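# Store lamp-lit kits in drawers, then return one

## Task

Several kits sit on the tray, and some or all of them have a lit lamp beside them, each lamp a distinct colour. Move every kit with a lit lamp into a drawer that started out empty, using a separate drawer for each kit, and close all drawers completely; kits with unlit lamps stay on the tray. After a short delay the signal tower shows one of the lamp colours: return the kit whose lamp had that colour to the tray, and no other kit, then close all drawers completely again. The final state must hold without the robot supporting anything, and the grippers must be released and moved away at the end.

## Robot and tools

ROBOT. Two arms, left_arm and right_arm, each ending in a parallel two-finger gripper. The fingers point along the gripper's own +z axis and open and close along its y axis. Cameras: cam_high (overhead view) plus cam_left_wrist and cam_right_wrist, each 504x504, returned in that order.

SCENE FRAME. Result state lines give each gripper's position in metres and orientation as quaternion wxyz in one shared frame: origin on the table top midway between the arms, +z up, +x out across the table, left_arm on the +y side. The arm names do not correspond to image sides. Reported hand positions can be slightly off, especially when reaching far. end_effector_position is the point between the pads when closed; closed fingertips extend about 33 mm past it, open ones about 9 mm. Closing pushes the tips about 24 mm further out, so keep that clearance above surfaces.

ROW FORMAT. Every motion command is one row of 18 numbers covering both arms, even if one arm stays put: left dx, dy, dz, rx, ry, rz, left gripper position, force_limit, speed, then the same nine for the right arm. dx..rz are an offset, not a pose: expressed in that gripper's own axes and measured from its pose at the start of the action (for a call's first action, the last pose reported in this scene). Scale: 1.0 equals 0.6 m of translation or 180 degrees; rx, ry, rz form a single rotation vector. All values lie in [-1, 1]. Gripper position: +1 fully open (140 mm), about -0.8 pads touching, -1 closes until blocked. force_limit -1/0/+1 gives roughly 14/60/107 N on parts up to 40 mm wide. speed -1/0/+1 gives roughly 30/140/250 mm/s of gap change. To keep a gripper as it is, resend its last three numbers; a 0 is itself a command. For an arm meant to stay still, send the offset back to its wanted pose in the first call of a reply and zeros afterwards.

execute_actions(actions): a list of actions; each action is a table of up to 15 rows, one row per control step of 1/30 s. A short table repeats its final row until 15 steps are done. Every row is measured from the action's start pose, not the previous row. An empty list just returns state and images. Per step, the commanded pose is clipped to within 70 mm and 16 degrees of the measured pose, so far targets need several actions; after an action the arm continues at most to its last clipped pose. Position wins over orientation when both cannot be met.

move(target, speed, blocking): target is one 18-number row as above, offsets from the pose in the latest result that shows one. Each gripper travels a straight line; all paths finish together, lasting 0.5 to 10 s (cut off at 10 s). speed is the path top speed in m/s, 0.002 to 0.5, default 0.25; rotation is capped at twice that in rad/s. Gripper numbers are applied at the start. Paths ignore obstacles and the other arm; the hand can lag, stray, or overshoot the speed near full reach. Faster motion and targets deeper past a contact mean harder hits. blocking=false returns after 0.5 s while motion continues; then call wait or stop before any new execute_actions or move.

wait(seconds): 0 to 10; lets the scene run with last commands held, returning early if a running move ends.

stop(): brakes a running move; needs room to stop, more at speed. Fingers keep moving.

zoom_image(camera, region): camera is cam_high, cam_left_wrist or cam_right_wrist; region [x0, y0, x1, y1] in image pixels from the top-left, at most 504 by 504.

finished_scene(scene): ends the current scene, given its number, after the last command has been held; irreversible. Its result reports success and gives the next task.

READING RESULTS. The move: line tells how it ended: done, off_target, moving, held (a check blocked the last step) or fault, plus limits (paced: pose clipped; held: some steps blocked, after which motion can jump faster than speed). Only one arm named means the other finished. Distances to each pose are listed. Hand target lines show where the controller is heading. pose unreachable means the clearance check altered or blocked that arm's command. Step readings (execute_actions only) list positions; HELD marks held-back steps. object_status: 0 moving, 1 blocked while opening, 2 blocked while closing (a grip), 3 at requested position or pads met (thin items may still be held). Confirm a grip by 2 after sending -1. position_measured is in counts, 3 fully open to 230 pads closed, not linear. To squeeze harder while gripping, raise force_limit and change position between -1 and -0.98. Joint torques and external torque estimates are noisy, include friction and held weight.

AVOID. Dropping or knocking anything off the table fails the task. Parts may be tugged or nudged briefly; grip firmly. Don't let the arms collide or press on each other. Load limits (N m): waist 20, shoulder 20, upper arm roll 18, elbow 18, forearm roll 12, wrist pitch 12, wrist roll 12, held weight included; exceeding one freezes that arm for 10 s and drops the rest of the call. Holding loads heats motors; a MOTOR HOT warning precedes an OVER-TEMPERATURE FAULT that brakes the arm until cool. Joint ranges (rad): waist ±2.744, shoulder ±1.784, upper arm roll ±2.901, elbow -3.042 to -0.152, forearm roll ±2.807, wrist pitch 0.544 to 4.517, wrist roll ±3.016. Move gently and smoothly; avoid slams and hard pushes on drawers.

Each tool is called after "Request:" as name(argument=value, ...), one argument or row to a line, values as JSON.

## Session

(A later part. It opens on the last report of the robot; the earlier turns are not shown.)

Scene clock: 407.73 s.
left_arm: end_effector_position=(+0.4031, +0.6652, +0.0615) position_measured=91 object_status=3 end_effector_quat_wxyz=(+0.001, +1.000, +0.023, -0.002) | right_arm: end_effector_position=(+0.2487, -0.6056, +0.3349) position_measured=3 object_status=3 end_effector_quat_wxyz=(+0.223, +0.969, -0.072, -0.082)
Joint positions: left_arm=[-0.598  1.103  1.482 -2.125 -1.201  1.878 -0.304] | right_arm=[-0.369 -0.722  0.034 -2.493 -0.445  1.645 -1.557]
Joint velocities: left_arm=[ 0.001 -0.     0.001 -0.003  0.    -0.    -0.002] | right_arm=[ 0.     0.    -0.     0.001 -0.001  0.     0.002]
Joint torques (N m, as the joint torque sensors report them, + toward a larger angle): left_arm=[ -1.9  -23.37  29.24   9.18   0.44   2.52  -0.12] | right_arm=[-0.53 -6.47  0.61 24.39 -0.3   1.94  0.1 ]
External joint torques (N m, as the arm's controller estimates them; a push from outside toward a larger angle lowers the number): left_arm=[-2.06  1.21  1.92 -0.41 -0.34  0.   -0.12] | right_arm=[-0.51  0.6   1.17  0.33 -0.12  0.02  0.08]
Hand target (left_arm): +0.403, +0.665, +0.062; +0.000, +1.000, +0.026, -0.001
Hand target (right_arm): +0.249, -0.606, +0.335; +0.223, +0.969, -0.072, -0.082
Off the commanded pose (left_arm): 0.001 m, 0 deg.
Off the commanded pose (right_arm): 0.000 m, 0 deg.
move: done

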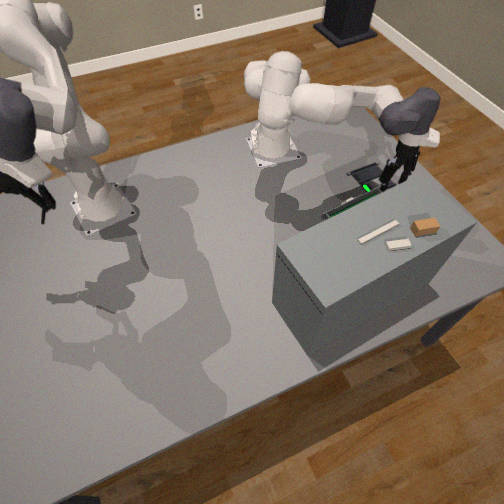

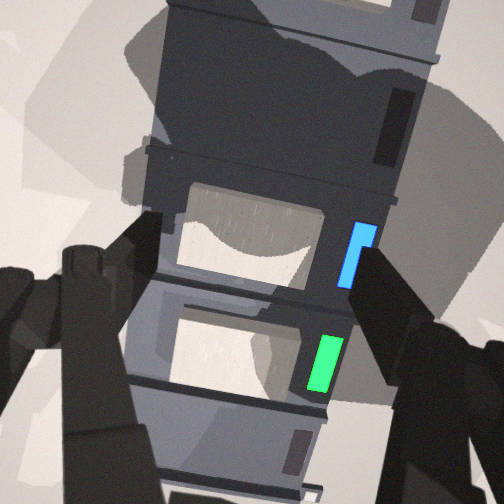

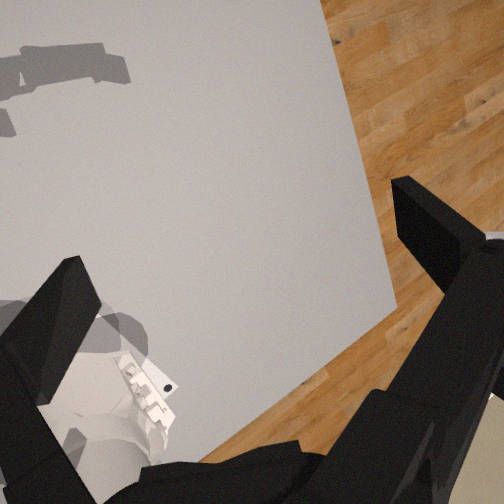

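Request:
move(
  target=[0.003,-0.006,0.044,0,0,0.015,0.22,0,0,0,0,0,0,0,0,1,0,0],
  speed=0.03,
)

Request:
move(
  target=[0,0,0,0,0,0,-1,0.3,-0.8,0,0,0,0,0,0,1,0,0],
)

Request:
move(
  target=[0,0,-0.37,0,0,0,-1,0.3,-0.8,0,0,0,0,0,0,1,0,0],
  speed=0.12,
)

Scene clock: 411.73 s.
left_arm: end_effector_position=(+0.4032, +0.6671, +0.0349) position_measured=101 object_status=3 end_effector_quat_wxyz=(+0.003, +1.000, +0.004, -0.004) | right_arm: end_effector_position=(+0.2487, -0.6056, +0.3349) position_measured=3 object_status=3 end_effector_quat_wxyz=(+0.223, +0.969, -0.072, -0.082)
Joint positions: left_arm=[-0.564  1.109  1.418 -2.119 -1.228  1.919 -0.257] | right_arm=[-0.369 -0.722  0.034 -2.493 -0.445  1.645 -1.557]
Joint velocities: left_arm=[ 0.003  0.    -0.004 -0.001 -0.     0.014  0.024] | right_arm=[ 0.001 -0.001  0.    -0.     0.001 -0.    -0.001]
Joint torques (N m, as the joint torque sensors report them, + toward a larger angle): left_arm=[  2.21 -25.05  25.49  10.14  -0.51   2.93   0.25] | right_arm=[-0.61 -6.43  0.43 24.29 -0.27  1.94  0.12]
External joint torques (N m, as the arm's controller estimates them; a push from outside toward a larger angle lowers the number): left_arm=[ 2.14  0.54 -1.73  1.09 -1.28  0.44  0.25] | right_arm=[-0.65  0.67  0.92  0.25 -0.09  0.02  0.1 ]
Hand target (left_arm): +0.405, +0.669, +0.035; +0.001, +1.000, -0.001, -0.001
Hand target (right_arm): +0.249, -0.606, +0.335; +0.223, +0.969, -0.072, -0.082
Off the commanded pose (left_arm): 0.002 m, 1 deg.
Off the commanded pose (right_arm): 0.000 m, 0 deg.
move: done

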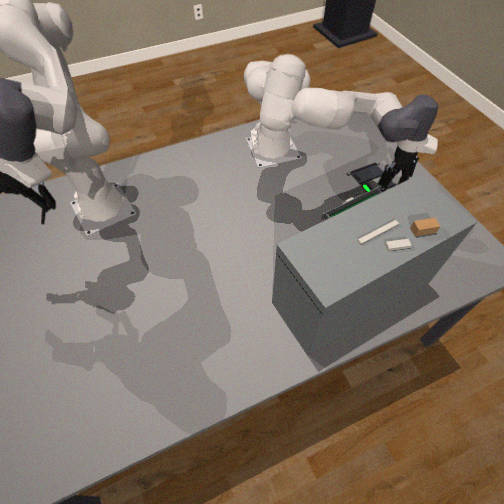

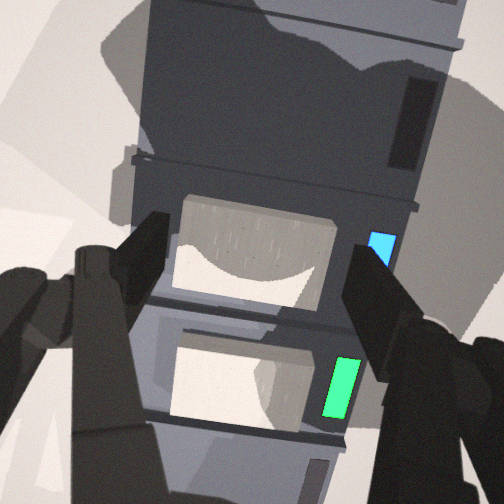

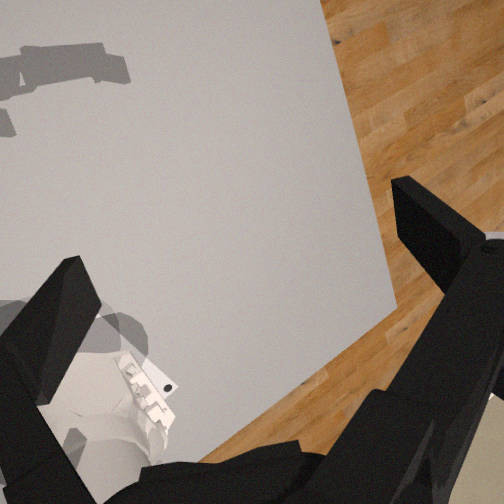

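Scene clock: 412.33 s.
left_arm: end_effector_position=(+0.4033, +0.6675, +0.0354) position_measured=134 object_status=2 end_effector_quat_wxyz=(+0.003, +1.000, +0.004, -0.004) | right_arm: end_effector_position=(+0.2487, -0.6056, +0.3349) position_measured=3 object_status=3 end_effector_quat_wxyz=(+0.223, +0.969, -0.072, -0.082)
Joint positions: left_arm=[-0.564  1.109  1.419 -2.119 -1.228  1.919 -0.257] | right_arm=[-0.369 -0.722  0.034 -2.493 -0.445  1.645 -1.557]
Joint velocities: left_arm=[-0.001 -0.001 -0.002 -0.001 -0.001  0.     0.001] | right_arm=[ 0.001 -0.001  0.001 -0.001  0.001  0.001 -0.   ]
Joint torques (N m, as the joint torque sensors report them, + toward a larger angle): left_arm=[  0.75 -24.73  26.62   9.02   0.62   2.36   0.03] | right_arm=[-0.34 -6.43  0.43 24.33 -0.32  1.91  0.12]
External joint torques (N m, as the arm's controller estimates them; a push from outside toward a larger angle lowers the number): left_arm=[ 0.84  0.84 -0.49 -0.13 -0.14 -0.12  0.02] | right_arm=[-0.39  0.73  0.91  0.24 -0.14 -0.02  0.11]
Hand target (left_arm): +0.403, +0.667, +0.035; +0.003, +1.000, +0.004, -0.004
Hand target (right_arm): +0.249, -0.606, +0.335; +0.223, +0.969, -0.072, -0.082
Off the commanded pose (left_arm): 0.001 m, 0 deg.
Off the commanded pose (right_arm): 0.000 m, 0 deg.
move: done

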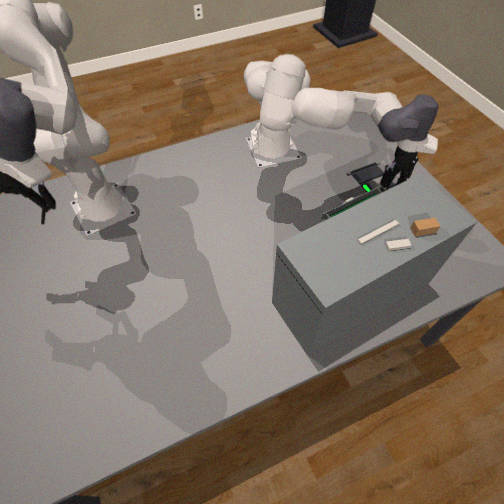

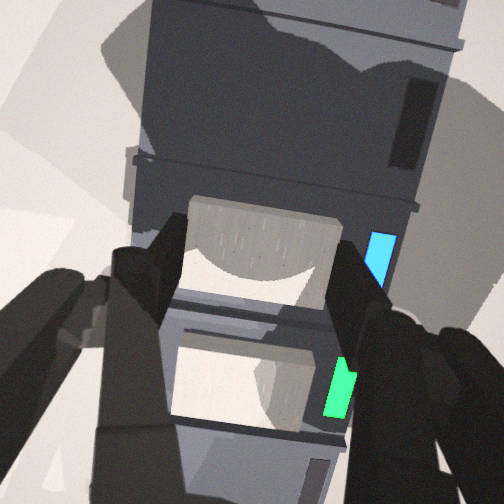

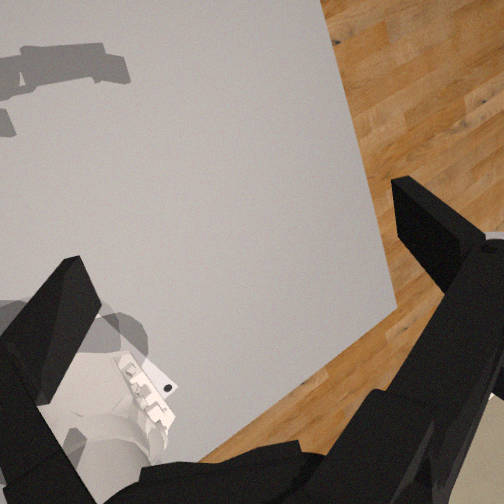

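Scene clock: 414.73 s.
left_arm: end_effector_position=(+0.4006, +0.6686, +0.2584) position_measured=134 object_status=2 end_effector_quat_wxyz=(-0.001, +1.000, +0.004, -0.004) | right_arm: end_effector_position=(+0.2487, -0.6056, +0.3349) position_measured=3 object_status=3 end_effector_quat_wxyz=(+0.223, +0.969, -0.072, -0.082)
Joint positions: left_arm=[-0.653  0.967  1.822 -1.926 -0.915  1.577 -0.364] | right_arm=[-0.369 -0.722  0.034 -2.493 -0.445  1.645 -1.557]
Joint velocities: left_arm=[-0.001 -0.     0.001  0.002 -0.001 -0.013 -0.01 ] | right_arm=[-0.001  0.001 -0.001  0.001 -0.001  0.    -0.   ]
Joint torques (N m, as the joint torque sensors report them, + toward a larger angle): left_arm=[  0.52 -19.4   26.55  16.06   1.64   2.11  -0.15] | right_arm=[-0.53 -6.27  0.59 24.35 -0.26  1.91  0.11]
External joint torques (N m, as the arm's controller estimates them; a push from outside toward a larger angle lowers the number): left_arm=[ 0.62  1.38  1.51  1.68  0.82 -0.41 -0.15] | right_arm=[-0.45  0.8   1.23  0.28 -0.07 -0.01  0.09]
Hand target (left_arm): +0.399, +0.669, +0.260; -0.002, +1.000, +0.007, -0.006
Hand target (right_arm): +0.249, -0.606, +0.335; +0.223, +0.969, -0.072, -0.082
Off the commanded pose (left_arm): 0.004 m, 0 deg.
Off the commanded pose (right_arm): 0.000 m, 0 deg.
move: off_target (left_arm)

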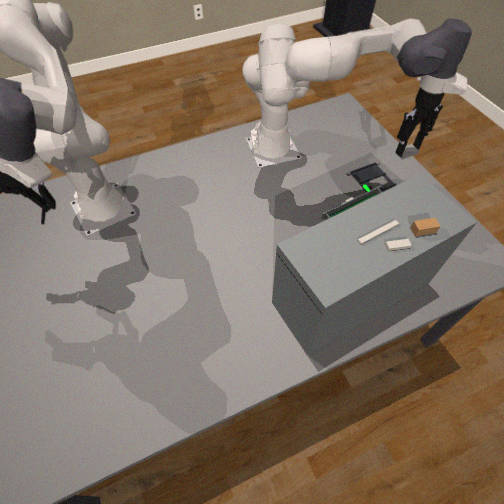

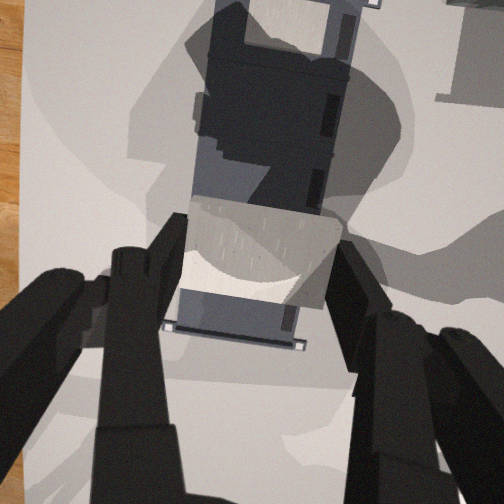

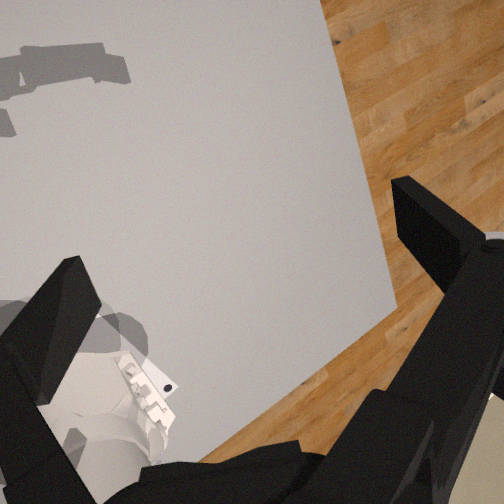

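Request:
move(
  target=[0.203,0.461,0.02,0,0.05,-0.03,-1,0.3,-0.8,0,0,0,0,0,0,1,0,0],
  speed=0.15,
)

Request:
move(
  target=[-0.008,0,0.05,0,0,0,-1,0.3,-0.8,0,0,0,0,0,0,1,0,0],
  speed=0.05,
)

Scene clock: 419.33 s.
left_arm: end_effector_position=(+0.5224, +0.3962, +0.2457) position_measured=134 object_status=2 end_effector_quat_wxyz=(-0.009, +0.996, +0.046, +0.074) | right_arm: end_effector_position=(+0.2487, -0.6056, +0.3349) position_measured=3 object_status=3 end_effector_quat_wxyz=(+0.223, +0.969, -0.072, -0.082)
Joint positions: left_arm=[-1.163  1.235  1.898 -2.005 -1.213  1.556 -0.875] | right_arm=[-0.369 -0.722  0.034 -2.493 -0.445  1.645 -1.557]
Joint velocities: left_arm=[ 0.002  0.001  0.001  0.001 -0.     0.    -0.029] | right_arm=[ 0.001 -0.002 -0.001  0.    -0.     0.    -0.002]
Joint torques (N m, as the joint torque sensors report them, + toward a larger angle): left_arm=[  0.4  -23.07  28.06  10.69  -0.36   2.65  -0.21] | right_arm=[-0.34 -6.4   0.53 24.21 -0.3   1.89  0.12]
External joint torques (N m, as the arm's controller estimates them; a push from outside toward a larger angle lowers the number): left_arm=[ 0.32  1.07 -0.2   1.21 -0.98 -0.16 -0.21] | right_arm=[-0.34  0.7   1.1   0.18 -0.12 -0.03  0.11]
Hand target (left_arm): +0.524, +0.394, +0.246; -0.007, +0.996, +0.052, +0.076
Hand target (right_arm): +0.249, -0.606, +0.335; +0.223, +0.969, -0.072, -0.082
Off the commanded pose (left_arm): 0.004 m, 1 deg.
Off the commanded pose (right_arm): 0.000 m, 0 deg.
move: off_target (left_arm)

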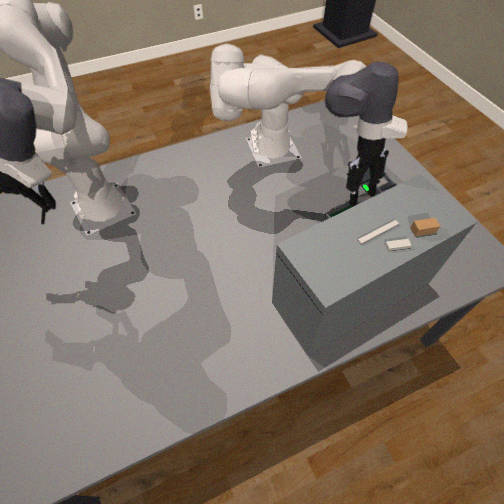

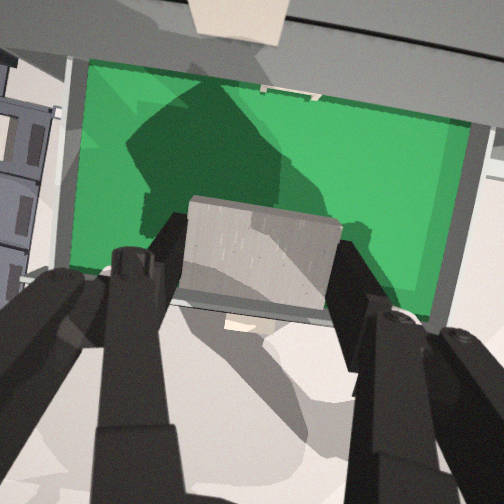

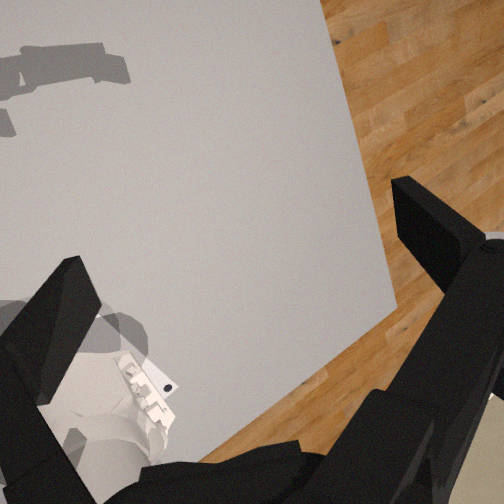

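Scene clock: 420.23 s.
left_arm: end_effector_position=(+0.5213, +0.3969, +0.2155) position_measured=134 object_status=2 end_effector_quat_wxyz=(-0.008, +0.996, +0.049, +0.071) | right_arm: end_effector_position=(+0.2487, -0.6056, +0.3349) position_measured=3 object_status=3 end_effector_quat_wxyz=(+0.223, +0.969, -0.072, -0.082)
Joint positions: left_arm=[-1.17   1.26   1.852 -2.046 -1.25   1.591 -0.867] | right_arm=[-0.369 -0.722  0.034 -2.493 -0.445  1.645 -1.557]
Joint velocities: left_arm=[ 0.002 -0.001  0.    -0.    -0.008  0.014  0.007] | right_arm=[ 0.001 -0.001  0.     0.    -0.     0.    -0.   ]
Joint torques (N m, as the joint torque sensors report them, + toward a larger angle): left_arm=[ -1.38 -22.32  27.56   8.09  -0.58   3.29   0.26] | right_arm=[-0.48 -6.34  0.38 24.2  -0.28  1.93  0.12]
External joint torques (N m, as the arm's controller estimates them; a push from outside toward a larger angle lowers the number): left_arm=[-1.41  1.77 -1.02 -0.85 -1.2   0.51  0.26] | right_arm=[-0.5   0.86  0.91  0.06 -0.09  0.    0.1 ]
Hand target (left_arm): +0.523, +0.396, +0.215; -0.009, +0.996, +0.046, +0.074
Hand target (right_arm): +0.249, -0.606, +0.335; +0.223, +0.969, -0.072, -0.082
Off the commanded pose (left_arm): 0.001 m, 1 deg.
Off the commanded pose (right_arm): 0.000 m, 0 deg.
move: done

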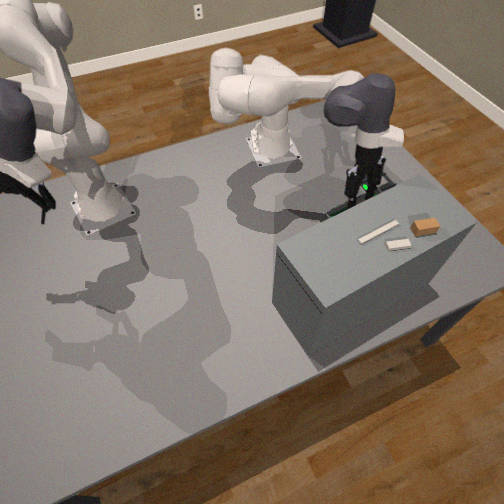

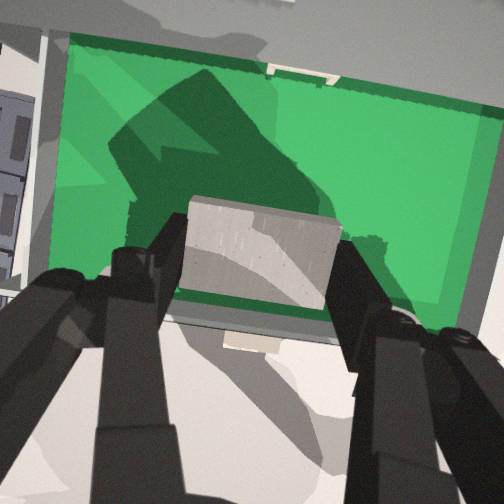

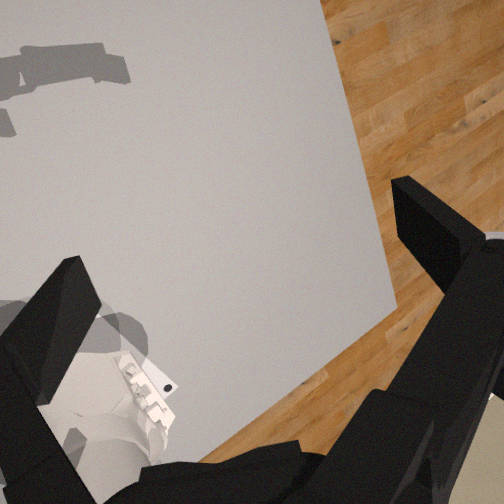

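Request:
move(
  target=[0.005,0,0.021,0,0,0,-1,0.3,-0.8,0,0,0,0,0,0,1,0,0],
  speed=0.015,
)

Scene clock: 422.23 s.
left_arm: end_effector_position=(+0.5246, +0.3968, +0.2053) position_measured=134 object_status=2 end_effector_quat_wxyz=(-0.008, +0.996, +0.048, +0.070) | right_arm: end_effector_position=(+0.2487, -0.6056, +0.3349) position_measured=3 object_status=3 end_effector_quat_wxyz=(+0.223, +0.969, -0.072, -0.082)
Joint positions: left_arm=[-1.164  1.261  1.829 -2.046 -1.262  1.607 -0.865] | right_arm=[-0.369 -0.722  0.034 -2.493 -0.445  1.645 -1.557]
Joint velocities: left_arm=[ 0.001  0.    -0.003  0.    -0.     0.009 -0.   ] | right_arm=[-0.     0.    -0.    -0.     0.     0.     0.001]
Joint torques (N m, as the joint torque sensors report them, + toward a larger angle): left_arm=[  2.47 -22.95  26.22  10.02  -0.58   3.23  -0.01] | right_arm=[-0.39 -6.43  0.63 24.35 -0.28  1.92  0.14]
External joint torques (N m, as the arm's controller estimates them; a push from outside toward a larger angle lowers the number): left_arm=[ 2.55  1.34 -2.56  1.21 -1.22  0.45 -0.02] | right_arm=[-0.41  0.62  1.17  0.32 -0.1   0.    0.12]
Hand target (left_arm): +0.526, +0.397, +0.203; -0.008, +0.996, +0.049, +0.071
Hand target (right_arm): +0.249, -0.606, +0.335; +0.223, +0.969, -0.072, -0.082
Off the commanded pose (left_arm): 0.002 m, 0 deg.
Off the commanded pose (right_arm): 0.000 m, 0 deg.
move: done

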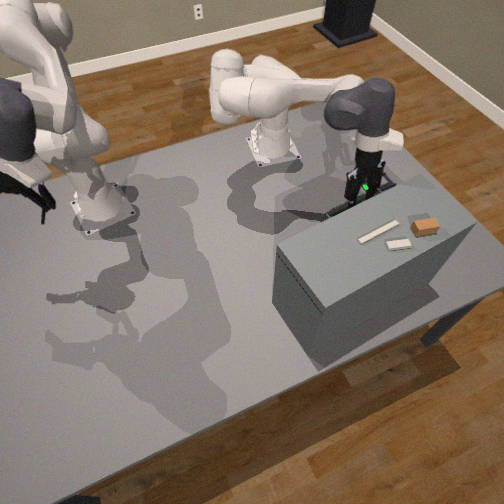

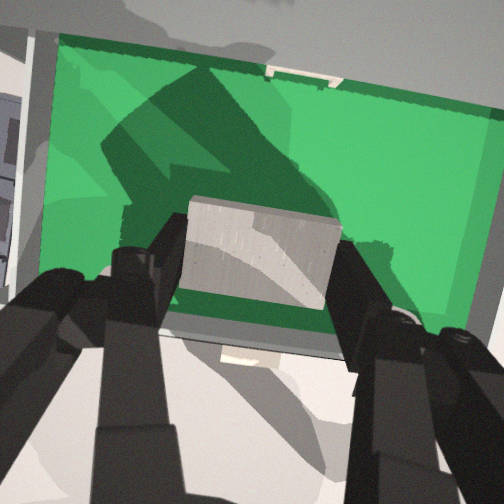

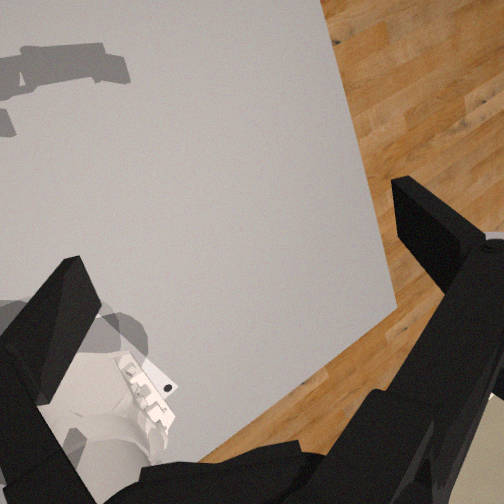

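Request:
move(
  target=[0,0,-0.002,0,0,0,0.1,0,-0.8,0,0,0,0,0,0,1,0,0],
)

Request:
move(
  target=[0,0,-0.07,0,0,0,0.1,0,0,0,0,0,0,0,0,1,0,0],
  speed=0.06,
)

Request:
move(
  target=[-0.14,-0.075,-0.01,0,0.19,0,-1,0,0,0,0,0,0,0,0,1,0,0],
  speed=0.12,
)

Scene clock: 424.70 s.
left_arm: end_effector_position=(+0.5249, +0.3971, +0.2056) position_measured=117 object_status=3 end_effector_quat_wxyz=(-0.008, +0.996, +0.048, +0.071) | right_arm: end_effector_position=(+0.2487, -0.6056, +0.3349) position_measured=3 object_status=3 end_effector_quat_wxyz=(+0.223, +0.969, -0.072, -0.082)
Joint positions: left_arm=[-1.164  1.261  1.83  -2.046 -1.262  1.609 -0.865] | right_arm=[-0.369 -0.722  0.034 -2.493 -0.445  1.645 -1.557]
Joint velocities: left_arm=[ 0.001 -0.001  0.    -0.    -0.    -0.    -0.001] | right_arm=[ 0.     0.001 -0.     0.    -0.     0.001 -0.001]
Joint torques (N m, as the joint torque sensors report them, + toward a larger angle): left_arm=[ -0.32 -23.4   30.06   9.58   0.95   2.38   0.05] | right_arm=[-0.46 -6.6   0.72 24.35 -0.31  1.95  0.12]
External joint torques (N m, as the arm's controller estimates them; a push from outside toward a larger angle lowers the number): left_arm=[-0.33  0.96  1.24  0.85  0.31 -0.39  0.04] | right_arm=[-0.47  0.43  1.25  0.32 -0.13  0.02  0.1 ]
Hand target (left_arm): +0.524, +0.397, +0.206; -0.008, +0.996, +0.048, +0.070
Hand target (right_arm): +0.249, -0.606, +0.335; +0.223, +0.969, -0.072, -0.082
Off the commanded pose (left_arm): 0.001 m, 0 deg.
Off the commanded pose (right_arm): 0.000 m, 0 deg.
move: done

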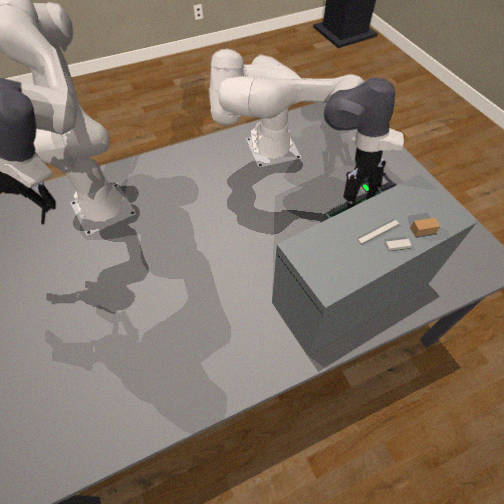

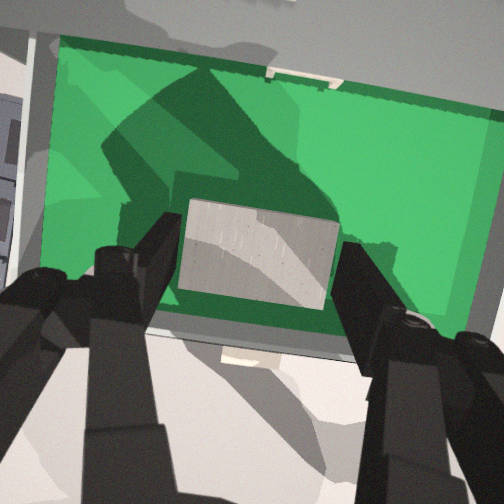

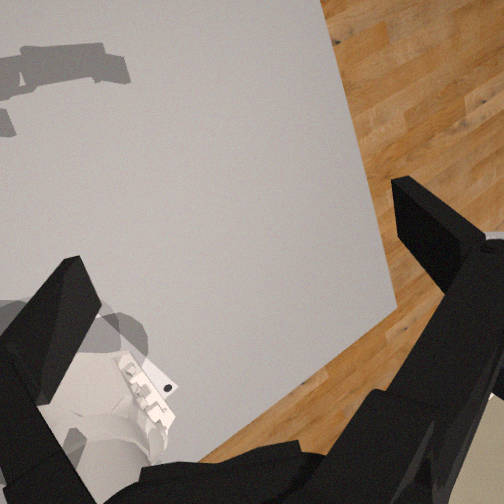

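Scene clock: 425.77 s.
left_arm: end_effector_position=(+0.5192, +0.3984, +0.2465) position_measured=117 object_status=3 end_effector_quat_wxyz=(-0.009, +0.996, +0.048, +0.073) | right_arm: end_effector_position=(+0.2487, -0.6056, +0.3349) position_measured=3 object_status=3 end_effector_quat_wxyz=(+0.223, +0.969, -0.072, -0.082)
Joint positions: left_arm=[-1.165  1.234  1.903 -2.012 -1.208  1.553 -0.872] | right_arm=[-0.369 -0.722  0.034 -2.493 -0.445  1.645 -1.557]
Joint velocities: left_arm=[ 0.    -0.     0.     0.001  0.001 -0.014 -0.004] | right_arm=[-0.     0.     0.001 -0.001 -0.001 -0.     0.   ]
Joint torques (N m, as the joint torque sensors report them, + toward a larger angle): left_arm=[ -0.98 -23.4   29.08  11.42   1.47   2.44  -0.14] | right_arm=[-0.43 -6.44  0.63 24.35 -0.28  1.91  0.15]
External joint torques (N m, as the arm's controller estimates them; a push from outside toward a larger angle lowers the number): left_arm=[-1.06  0.49  0.97  1.86  0.85 -0.36 -0.15] | right_arm=[-0.41  0.62  1.19  0.34 -0.09  0.    0.13]
Hand target (left_arm): +0.518, +0.397, +0.247; -0.009, +0.996, +0.049, +0.071
Hand target (right_arm): +0.249, -0.606, +0.335; +0.223, +0.969, -0.072, -0.082
Off the commanded pose (left_arm): 0.002 m, 0 deg.
Off the commanded pose (right_arm): 0.000 m, 0 deg.
move: done

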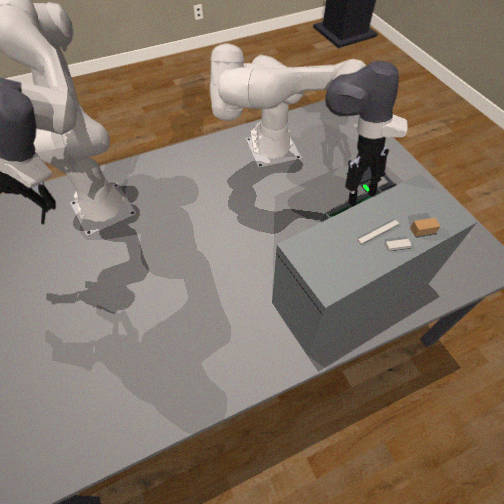

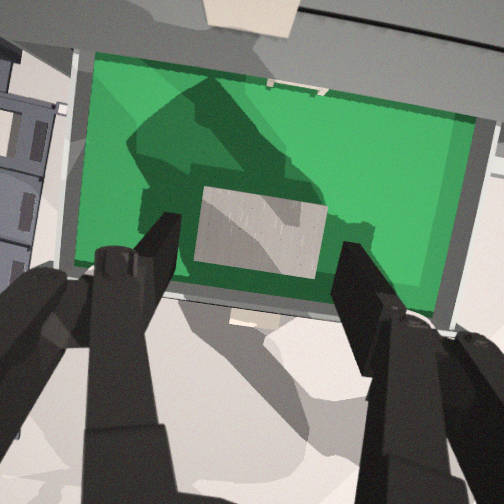

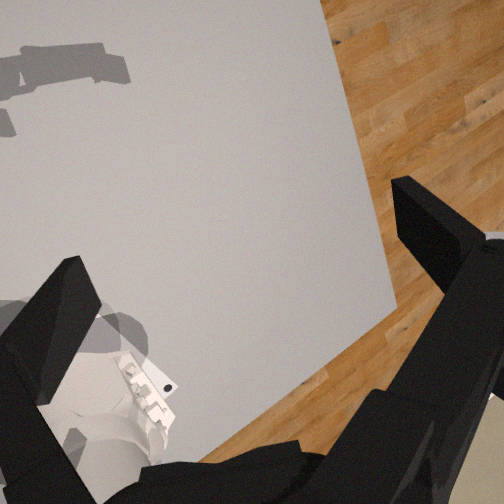

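Scene clock: 428.77 s.
left_arm: end_effector_position=(+0.4350, +0.4333, +0.2385) position_measured=233 object_status=3 end_effector_quat_wxyz=(-0.018, +0.931, +0.046, +0.363) | right_arm: end_effector_position=(+0.2487, -0.6056, +0.3349) position_measured=3 object_status=3 end_effector_quat_wxyz=(+0.223, +0.969, -0.072, -0.082)
Joint positions: left_arm=[-1.684  1.562  1.982 -2.847 -1.792  1.887 -0.549] | right_arm=[-0.369 -0.722  0.034 -2.493 -0.445  1.645 -1.557]
Joint velocities: left_arm=[ 0.001  0.009 -0.002  0.001 -0.013  0.001  0.025] | right_arm=[-0.001  0.001 -0.001  0.001  0.     0.001  0.001]
Joint torques (N m, as the joint torque sensors report them, + toward a larger angle): left_arm=[ -0.57 -11.73  16.7    7.64  -1.43   2.88   0.31] | right_arm=[-0.53 -6.37  0.46 24.4  -0.29  1.91  0.14]
External joint torques (N m, as the arm's controller estimates them; a push from outside toward a larger angle lowers the number): left_arm=[-0.56  1.01 -2.14 -1.24 -1.22  0.16  0.29] | right_arm=[-0.49  0.66  1.04  0.37 -0.1   0.    0.12]
Hand target (left_arm): +0.435, +0.434, +0.239; -0.020, +0.930, +0.041, +0.365
Hand target (right_arm): +0.249, -0.606, +0.335; +0.223, +0.969, -0.072, -0.082
Off the commanded pose (left_arm): 0.005 m, 1 deg.
Off the commanded pose (right_arm): 0.000 m, 0 deg.
move: off_target (left_arm)

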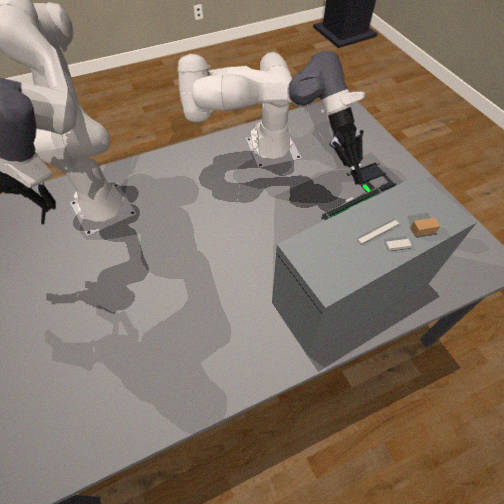

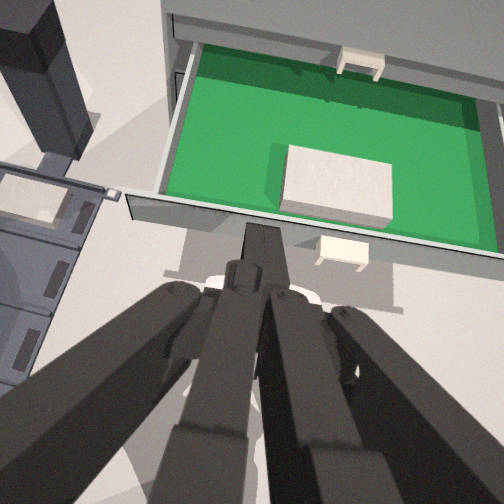

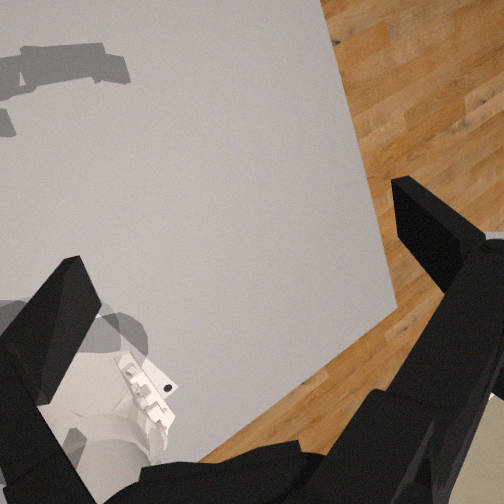

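Request:
execute_actions(
  actions=[],
)

Request:
move(
  target=[-0.055,0,0.075,0,0,0,-1,0,0,0,0,0,0,0,0,1,0,0],
  speed=0.08,
)

Scene clock: 434.80 s.
left_arm: end_effector_position=(+0.4352, +0.4334, +0.2387) position_measured=233 object_status=3 end_effector_quat_wxyz=(-0.019, +0.930, +0.043, +0.363) | right_arm: end_effector_position=(+0.2487, -0.6056, +0.3349) position_measured=3 object_status=3 end_effector_quat_wxyz=(+0.223, +0.969, -0.072, -0.082)
Joint positions: left_arm=[-1.684  1.562  1.982 -2.848 -1.794  1.887 -0.541] | right_arm=[-0.369 -0.722  0.034 -2.493 -0.445  1.645 -1.557]
Joint velocities: left_arm=[ 0.001  0.    -0.    -0.    -0.     0.     0.   ] | right_arm=[ 0.     0.001 -0.001 -0.     0.    -0.    -0.001]
Joint torques (N m, as the joint torque sensors report them, + toward a larger angle): left_arm=[ -0.86 -11.46  17.24   7.12  -1.43   2.95   0.43] | right_arm=[-0.69 -5.95  0.53 24.2  -0.28  1.91  0.1 ]
External joint torques (N m, as the arm's controller estimates them; a push from outside toward a larger angle lowers the number): left_arm=[-0.87  1.27 -1.57 -1.63 -1.22  0.24  0.41] | right_arm=[-0.67  1.09  1.12  0.2  -0.1   0.    0.08]
Hand target (left_arm): +0.435, +0.434, +0.239; -0.020, +0.930, +0.041, +0.365
Hand target (right_arm): +0.249, -0.606, +0.335; +0.223, +0.969, -0.072, -0.082
Off the commanded pose (left_arm): 0.005 m, 0 deg.
Off the commanded pose (right_arm): 0.000 m, 0 deg.

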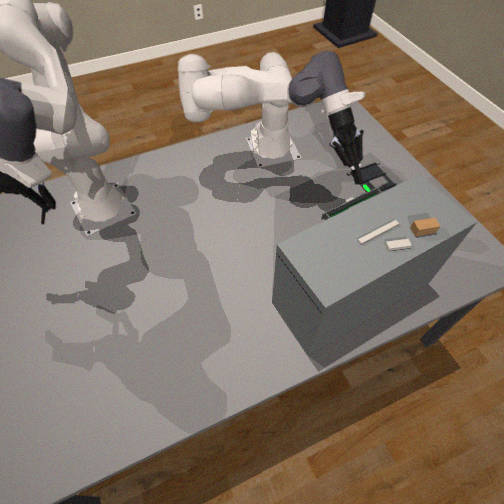

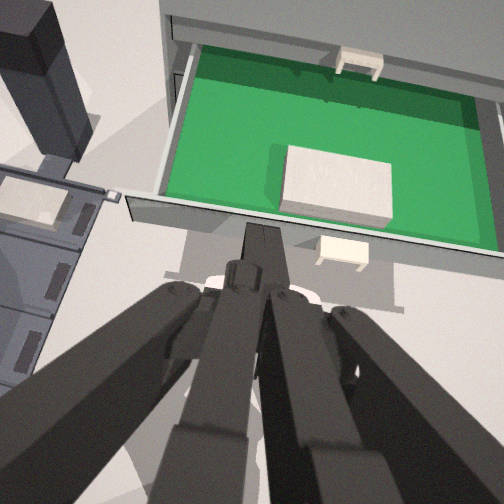

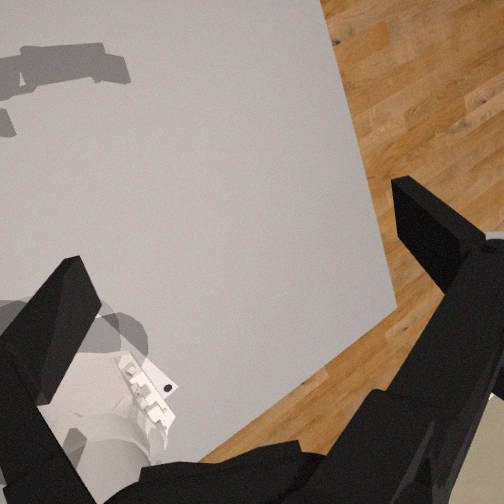

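Scene clock: 435.87 s.
left_arm: end_effector_position=(+0.4426, +0.4320, +0.1813) position_measured=233 object_status=3 end_effector_quat_wxyz=(-0.016, +0.932, +0.044, +0.360) | right_arm: end_effector_position=(+0.2487, -0.6056, +0.3349) position_measured=3 object_status=3 end_effector_quat_wxyz=(+0.223, +0.969, -0.072, -0.082)
Joint positions: left_arm=[-1.69   1.564  1.78  -2.868 -1.996  1.928 -0.514] | right_arm=[-0.369 -0.722  0.034 -2.493 -0.445  1.645 -1.557]
Joint velocities: left_arm=[ 0.001  0.007 -0.006 -0.002 -0.021  0.001  0.012] | right_arm=[-0.    -0.     0.001 -0.001  0.     0.001  0.001]
Joint torques (N m, as the joint torque sensors report them, + toward a larger angle): left_arm=[  0.78 -11.44  17.88   4.25  -1.38   2.84   0.34] | right_arm=[-0.46 -6.13  0.58 24.62 -0.3   1.92  0.13]
External joint torques (N m, as the arm's controller estimates them; a push from outside toward a larger angle lowers the number): left_arm=[ 0.7   1.13 -1.72 -0.33 -1.25  0.17  0.32] | right_arm=[-0.49  0.96  1.1   0.53 -0.11 -0.01  0.11]
Hand target (left_arm): +0.443, +0.433, +0.182; -0.018, +0.931, +0.042, +0.363
Hand target (right_arm): +0.249, -0.606, +0.335; +0.223, +0.969, -0.072, -0.082
Off the commanded pose (left_arm): 0.003 m, 1 deg.
Off the commanded pose (right_arm): 0.000 m, 0 deg.
move: done

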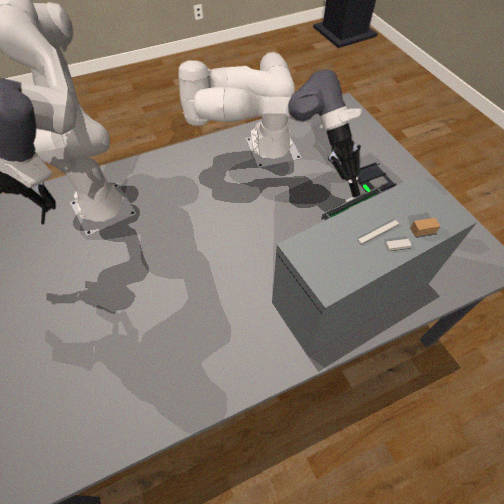

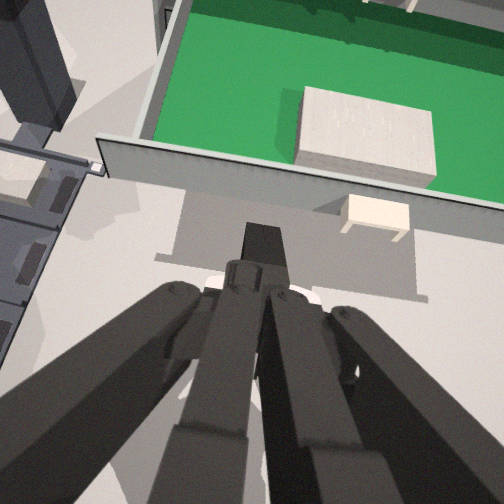

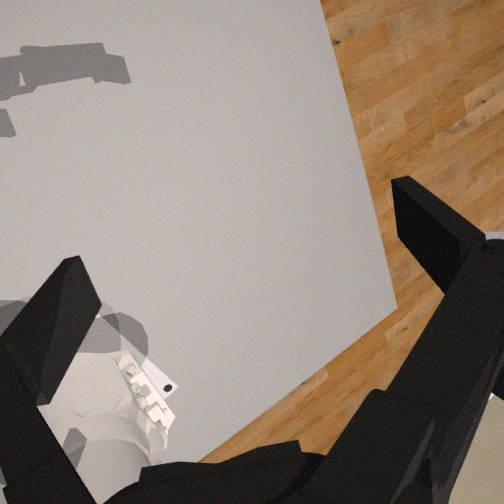

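Request:
move(
  target=[0.18,0,0.152,0,0,0,-1,0,0,0,0,0,0,0,0,1,0,0],
  speed=0.06,
)

Scene clock: 440.17 s.
left_arm: end_effector_position=(+0.5797, +0.4456, +0.1839) position_measured=233 object_status=3 end_effector_quat_wxyz=(-0.015, +0.934, +0.040, +0.355) | right_arm: end_effector_position=(+0.2487, -0.6056, +0.3349) position_measured=3 object_status=3 end_effector_quat_wxyz=(+0.223, +0.969, -0.072, -0.082)
Joint positions: left_arm=[-1.295  1.519  1.711 -2.436 -2.036  1.939 -0.542] | right_arm=[-0.369 -0.722  0.034 -2.493 -0.445  1.645 -1.557]
Joint velocities: left_arm=[ 0.002 -0.001  0.     0.004 -0.     0.001 -0.013] | right_arm=[ 0.001  0.    -0.001 -0.002  0.    -0.     0.002]
Joint torques (N m, as the joint torque sensors report them, + toward a larger angle): left_arm=[  1.73 -20.65  27.74   5.53  -1.68   3.3   -0.09] | right_arm=[-0.55 -6.41  0.65 24.3  -0.28  1.91  0.11]
External joint torques (N m, as the arm's controller estimates them; a push from outside toward a larger angle lowers the number): left_arm=[ 1.76 -1.19  0.01  2.46 -1.6   0.57 -0.1 ] | right_arm=[-0.55  0.63  1.21  0.3  -0.1   0.    0.09]
Hand target (left_arm): +0.582, +0.446, +0.186; -0.013, +0.932, +0.045, +0.358
Hand target (right_arm): +0.249, -0.606, +0.335; +0.223, +0.969, -0.072, -0.082
Off the commanded pose (left_arm): 0.004 m, 1 deg.
Off the commanded pose (right_arm): 0.000 m, 0 deg.
move: off_target (left_arm)

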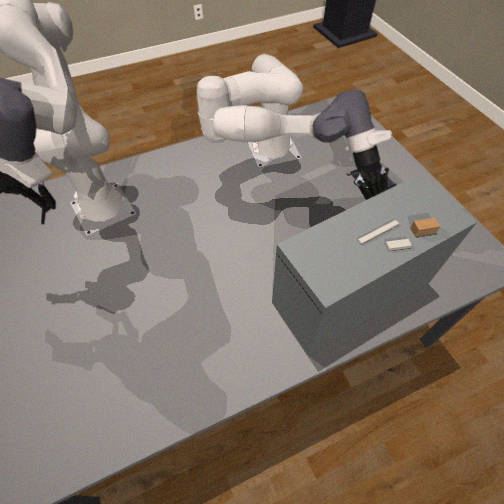

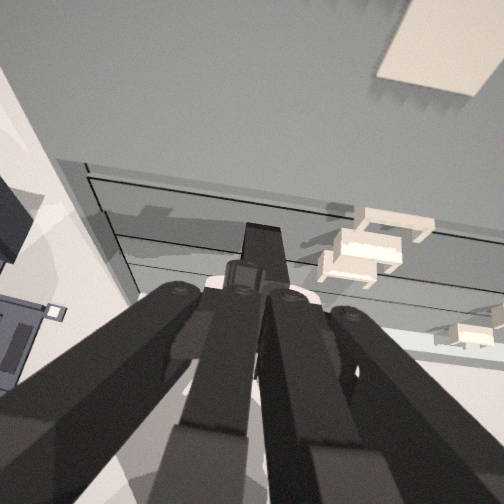

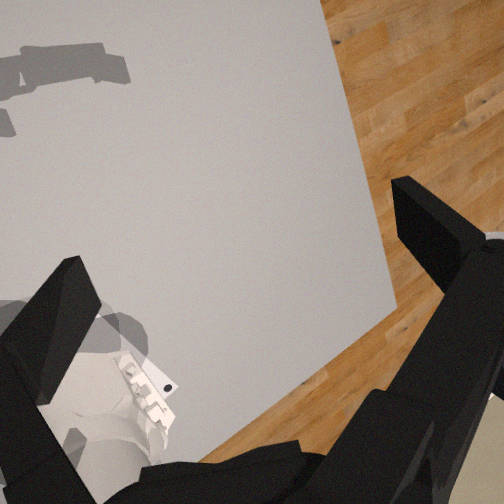

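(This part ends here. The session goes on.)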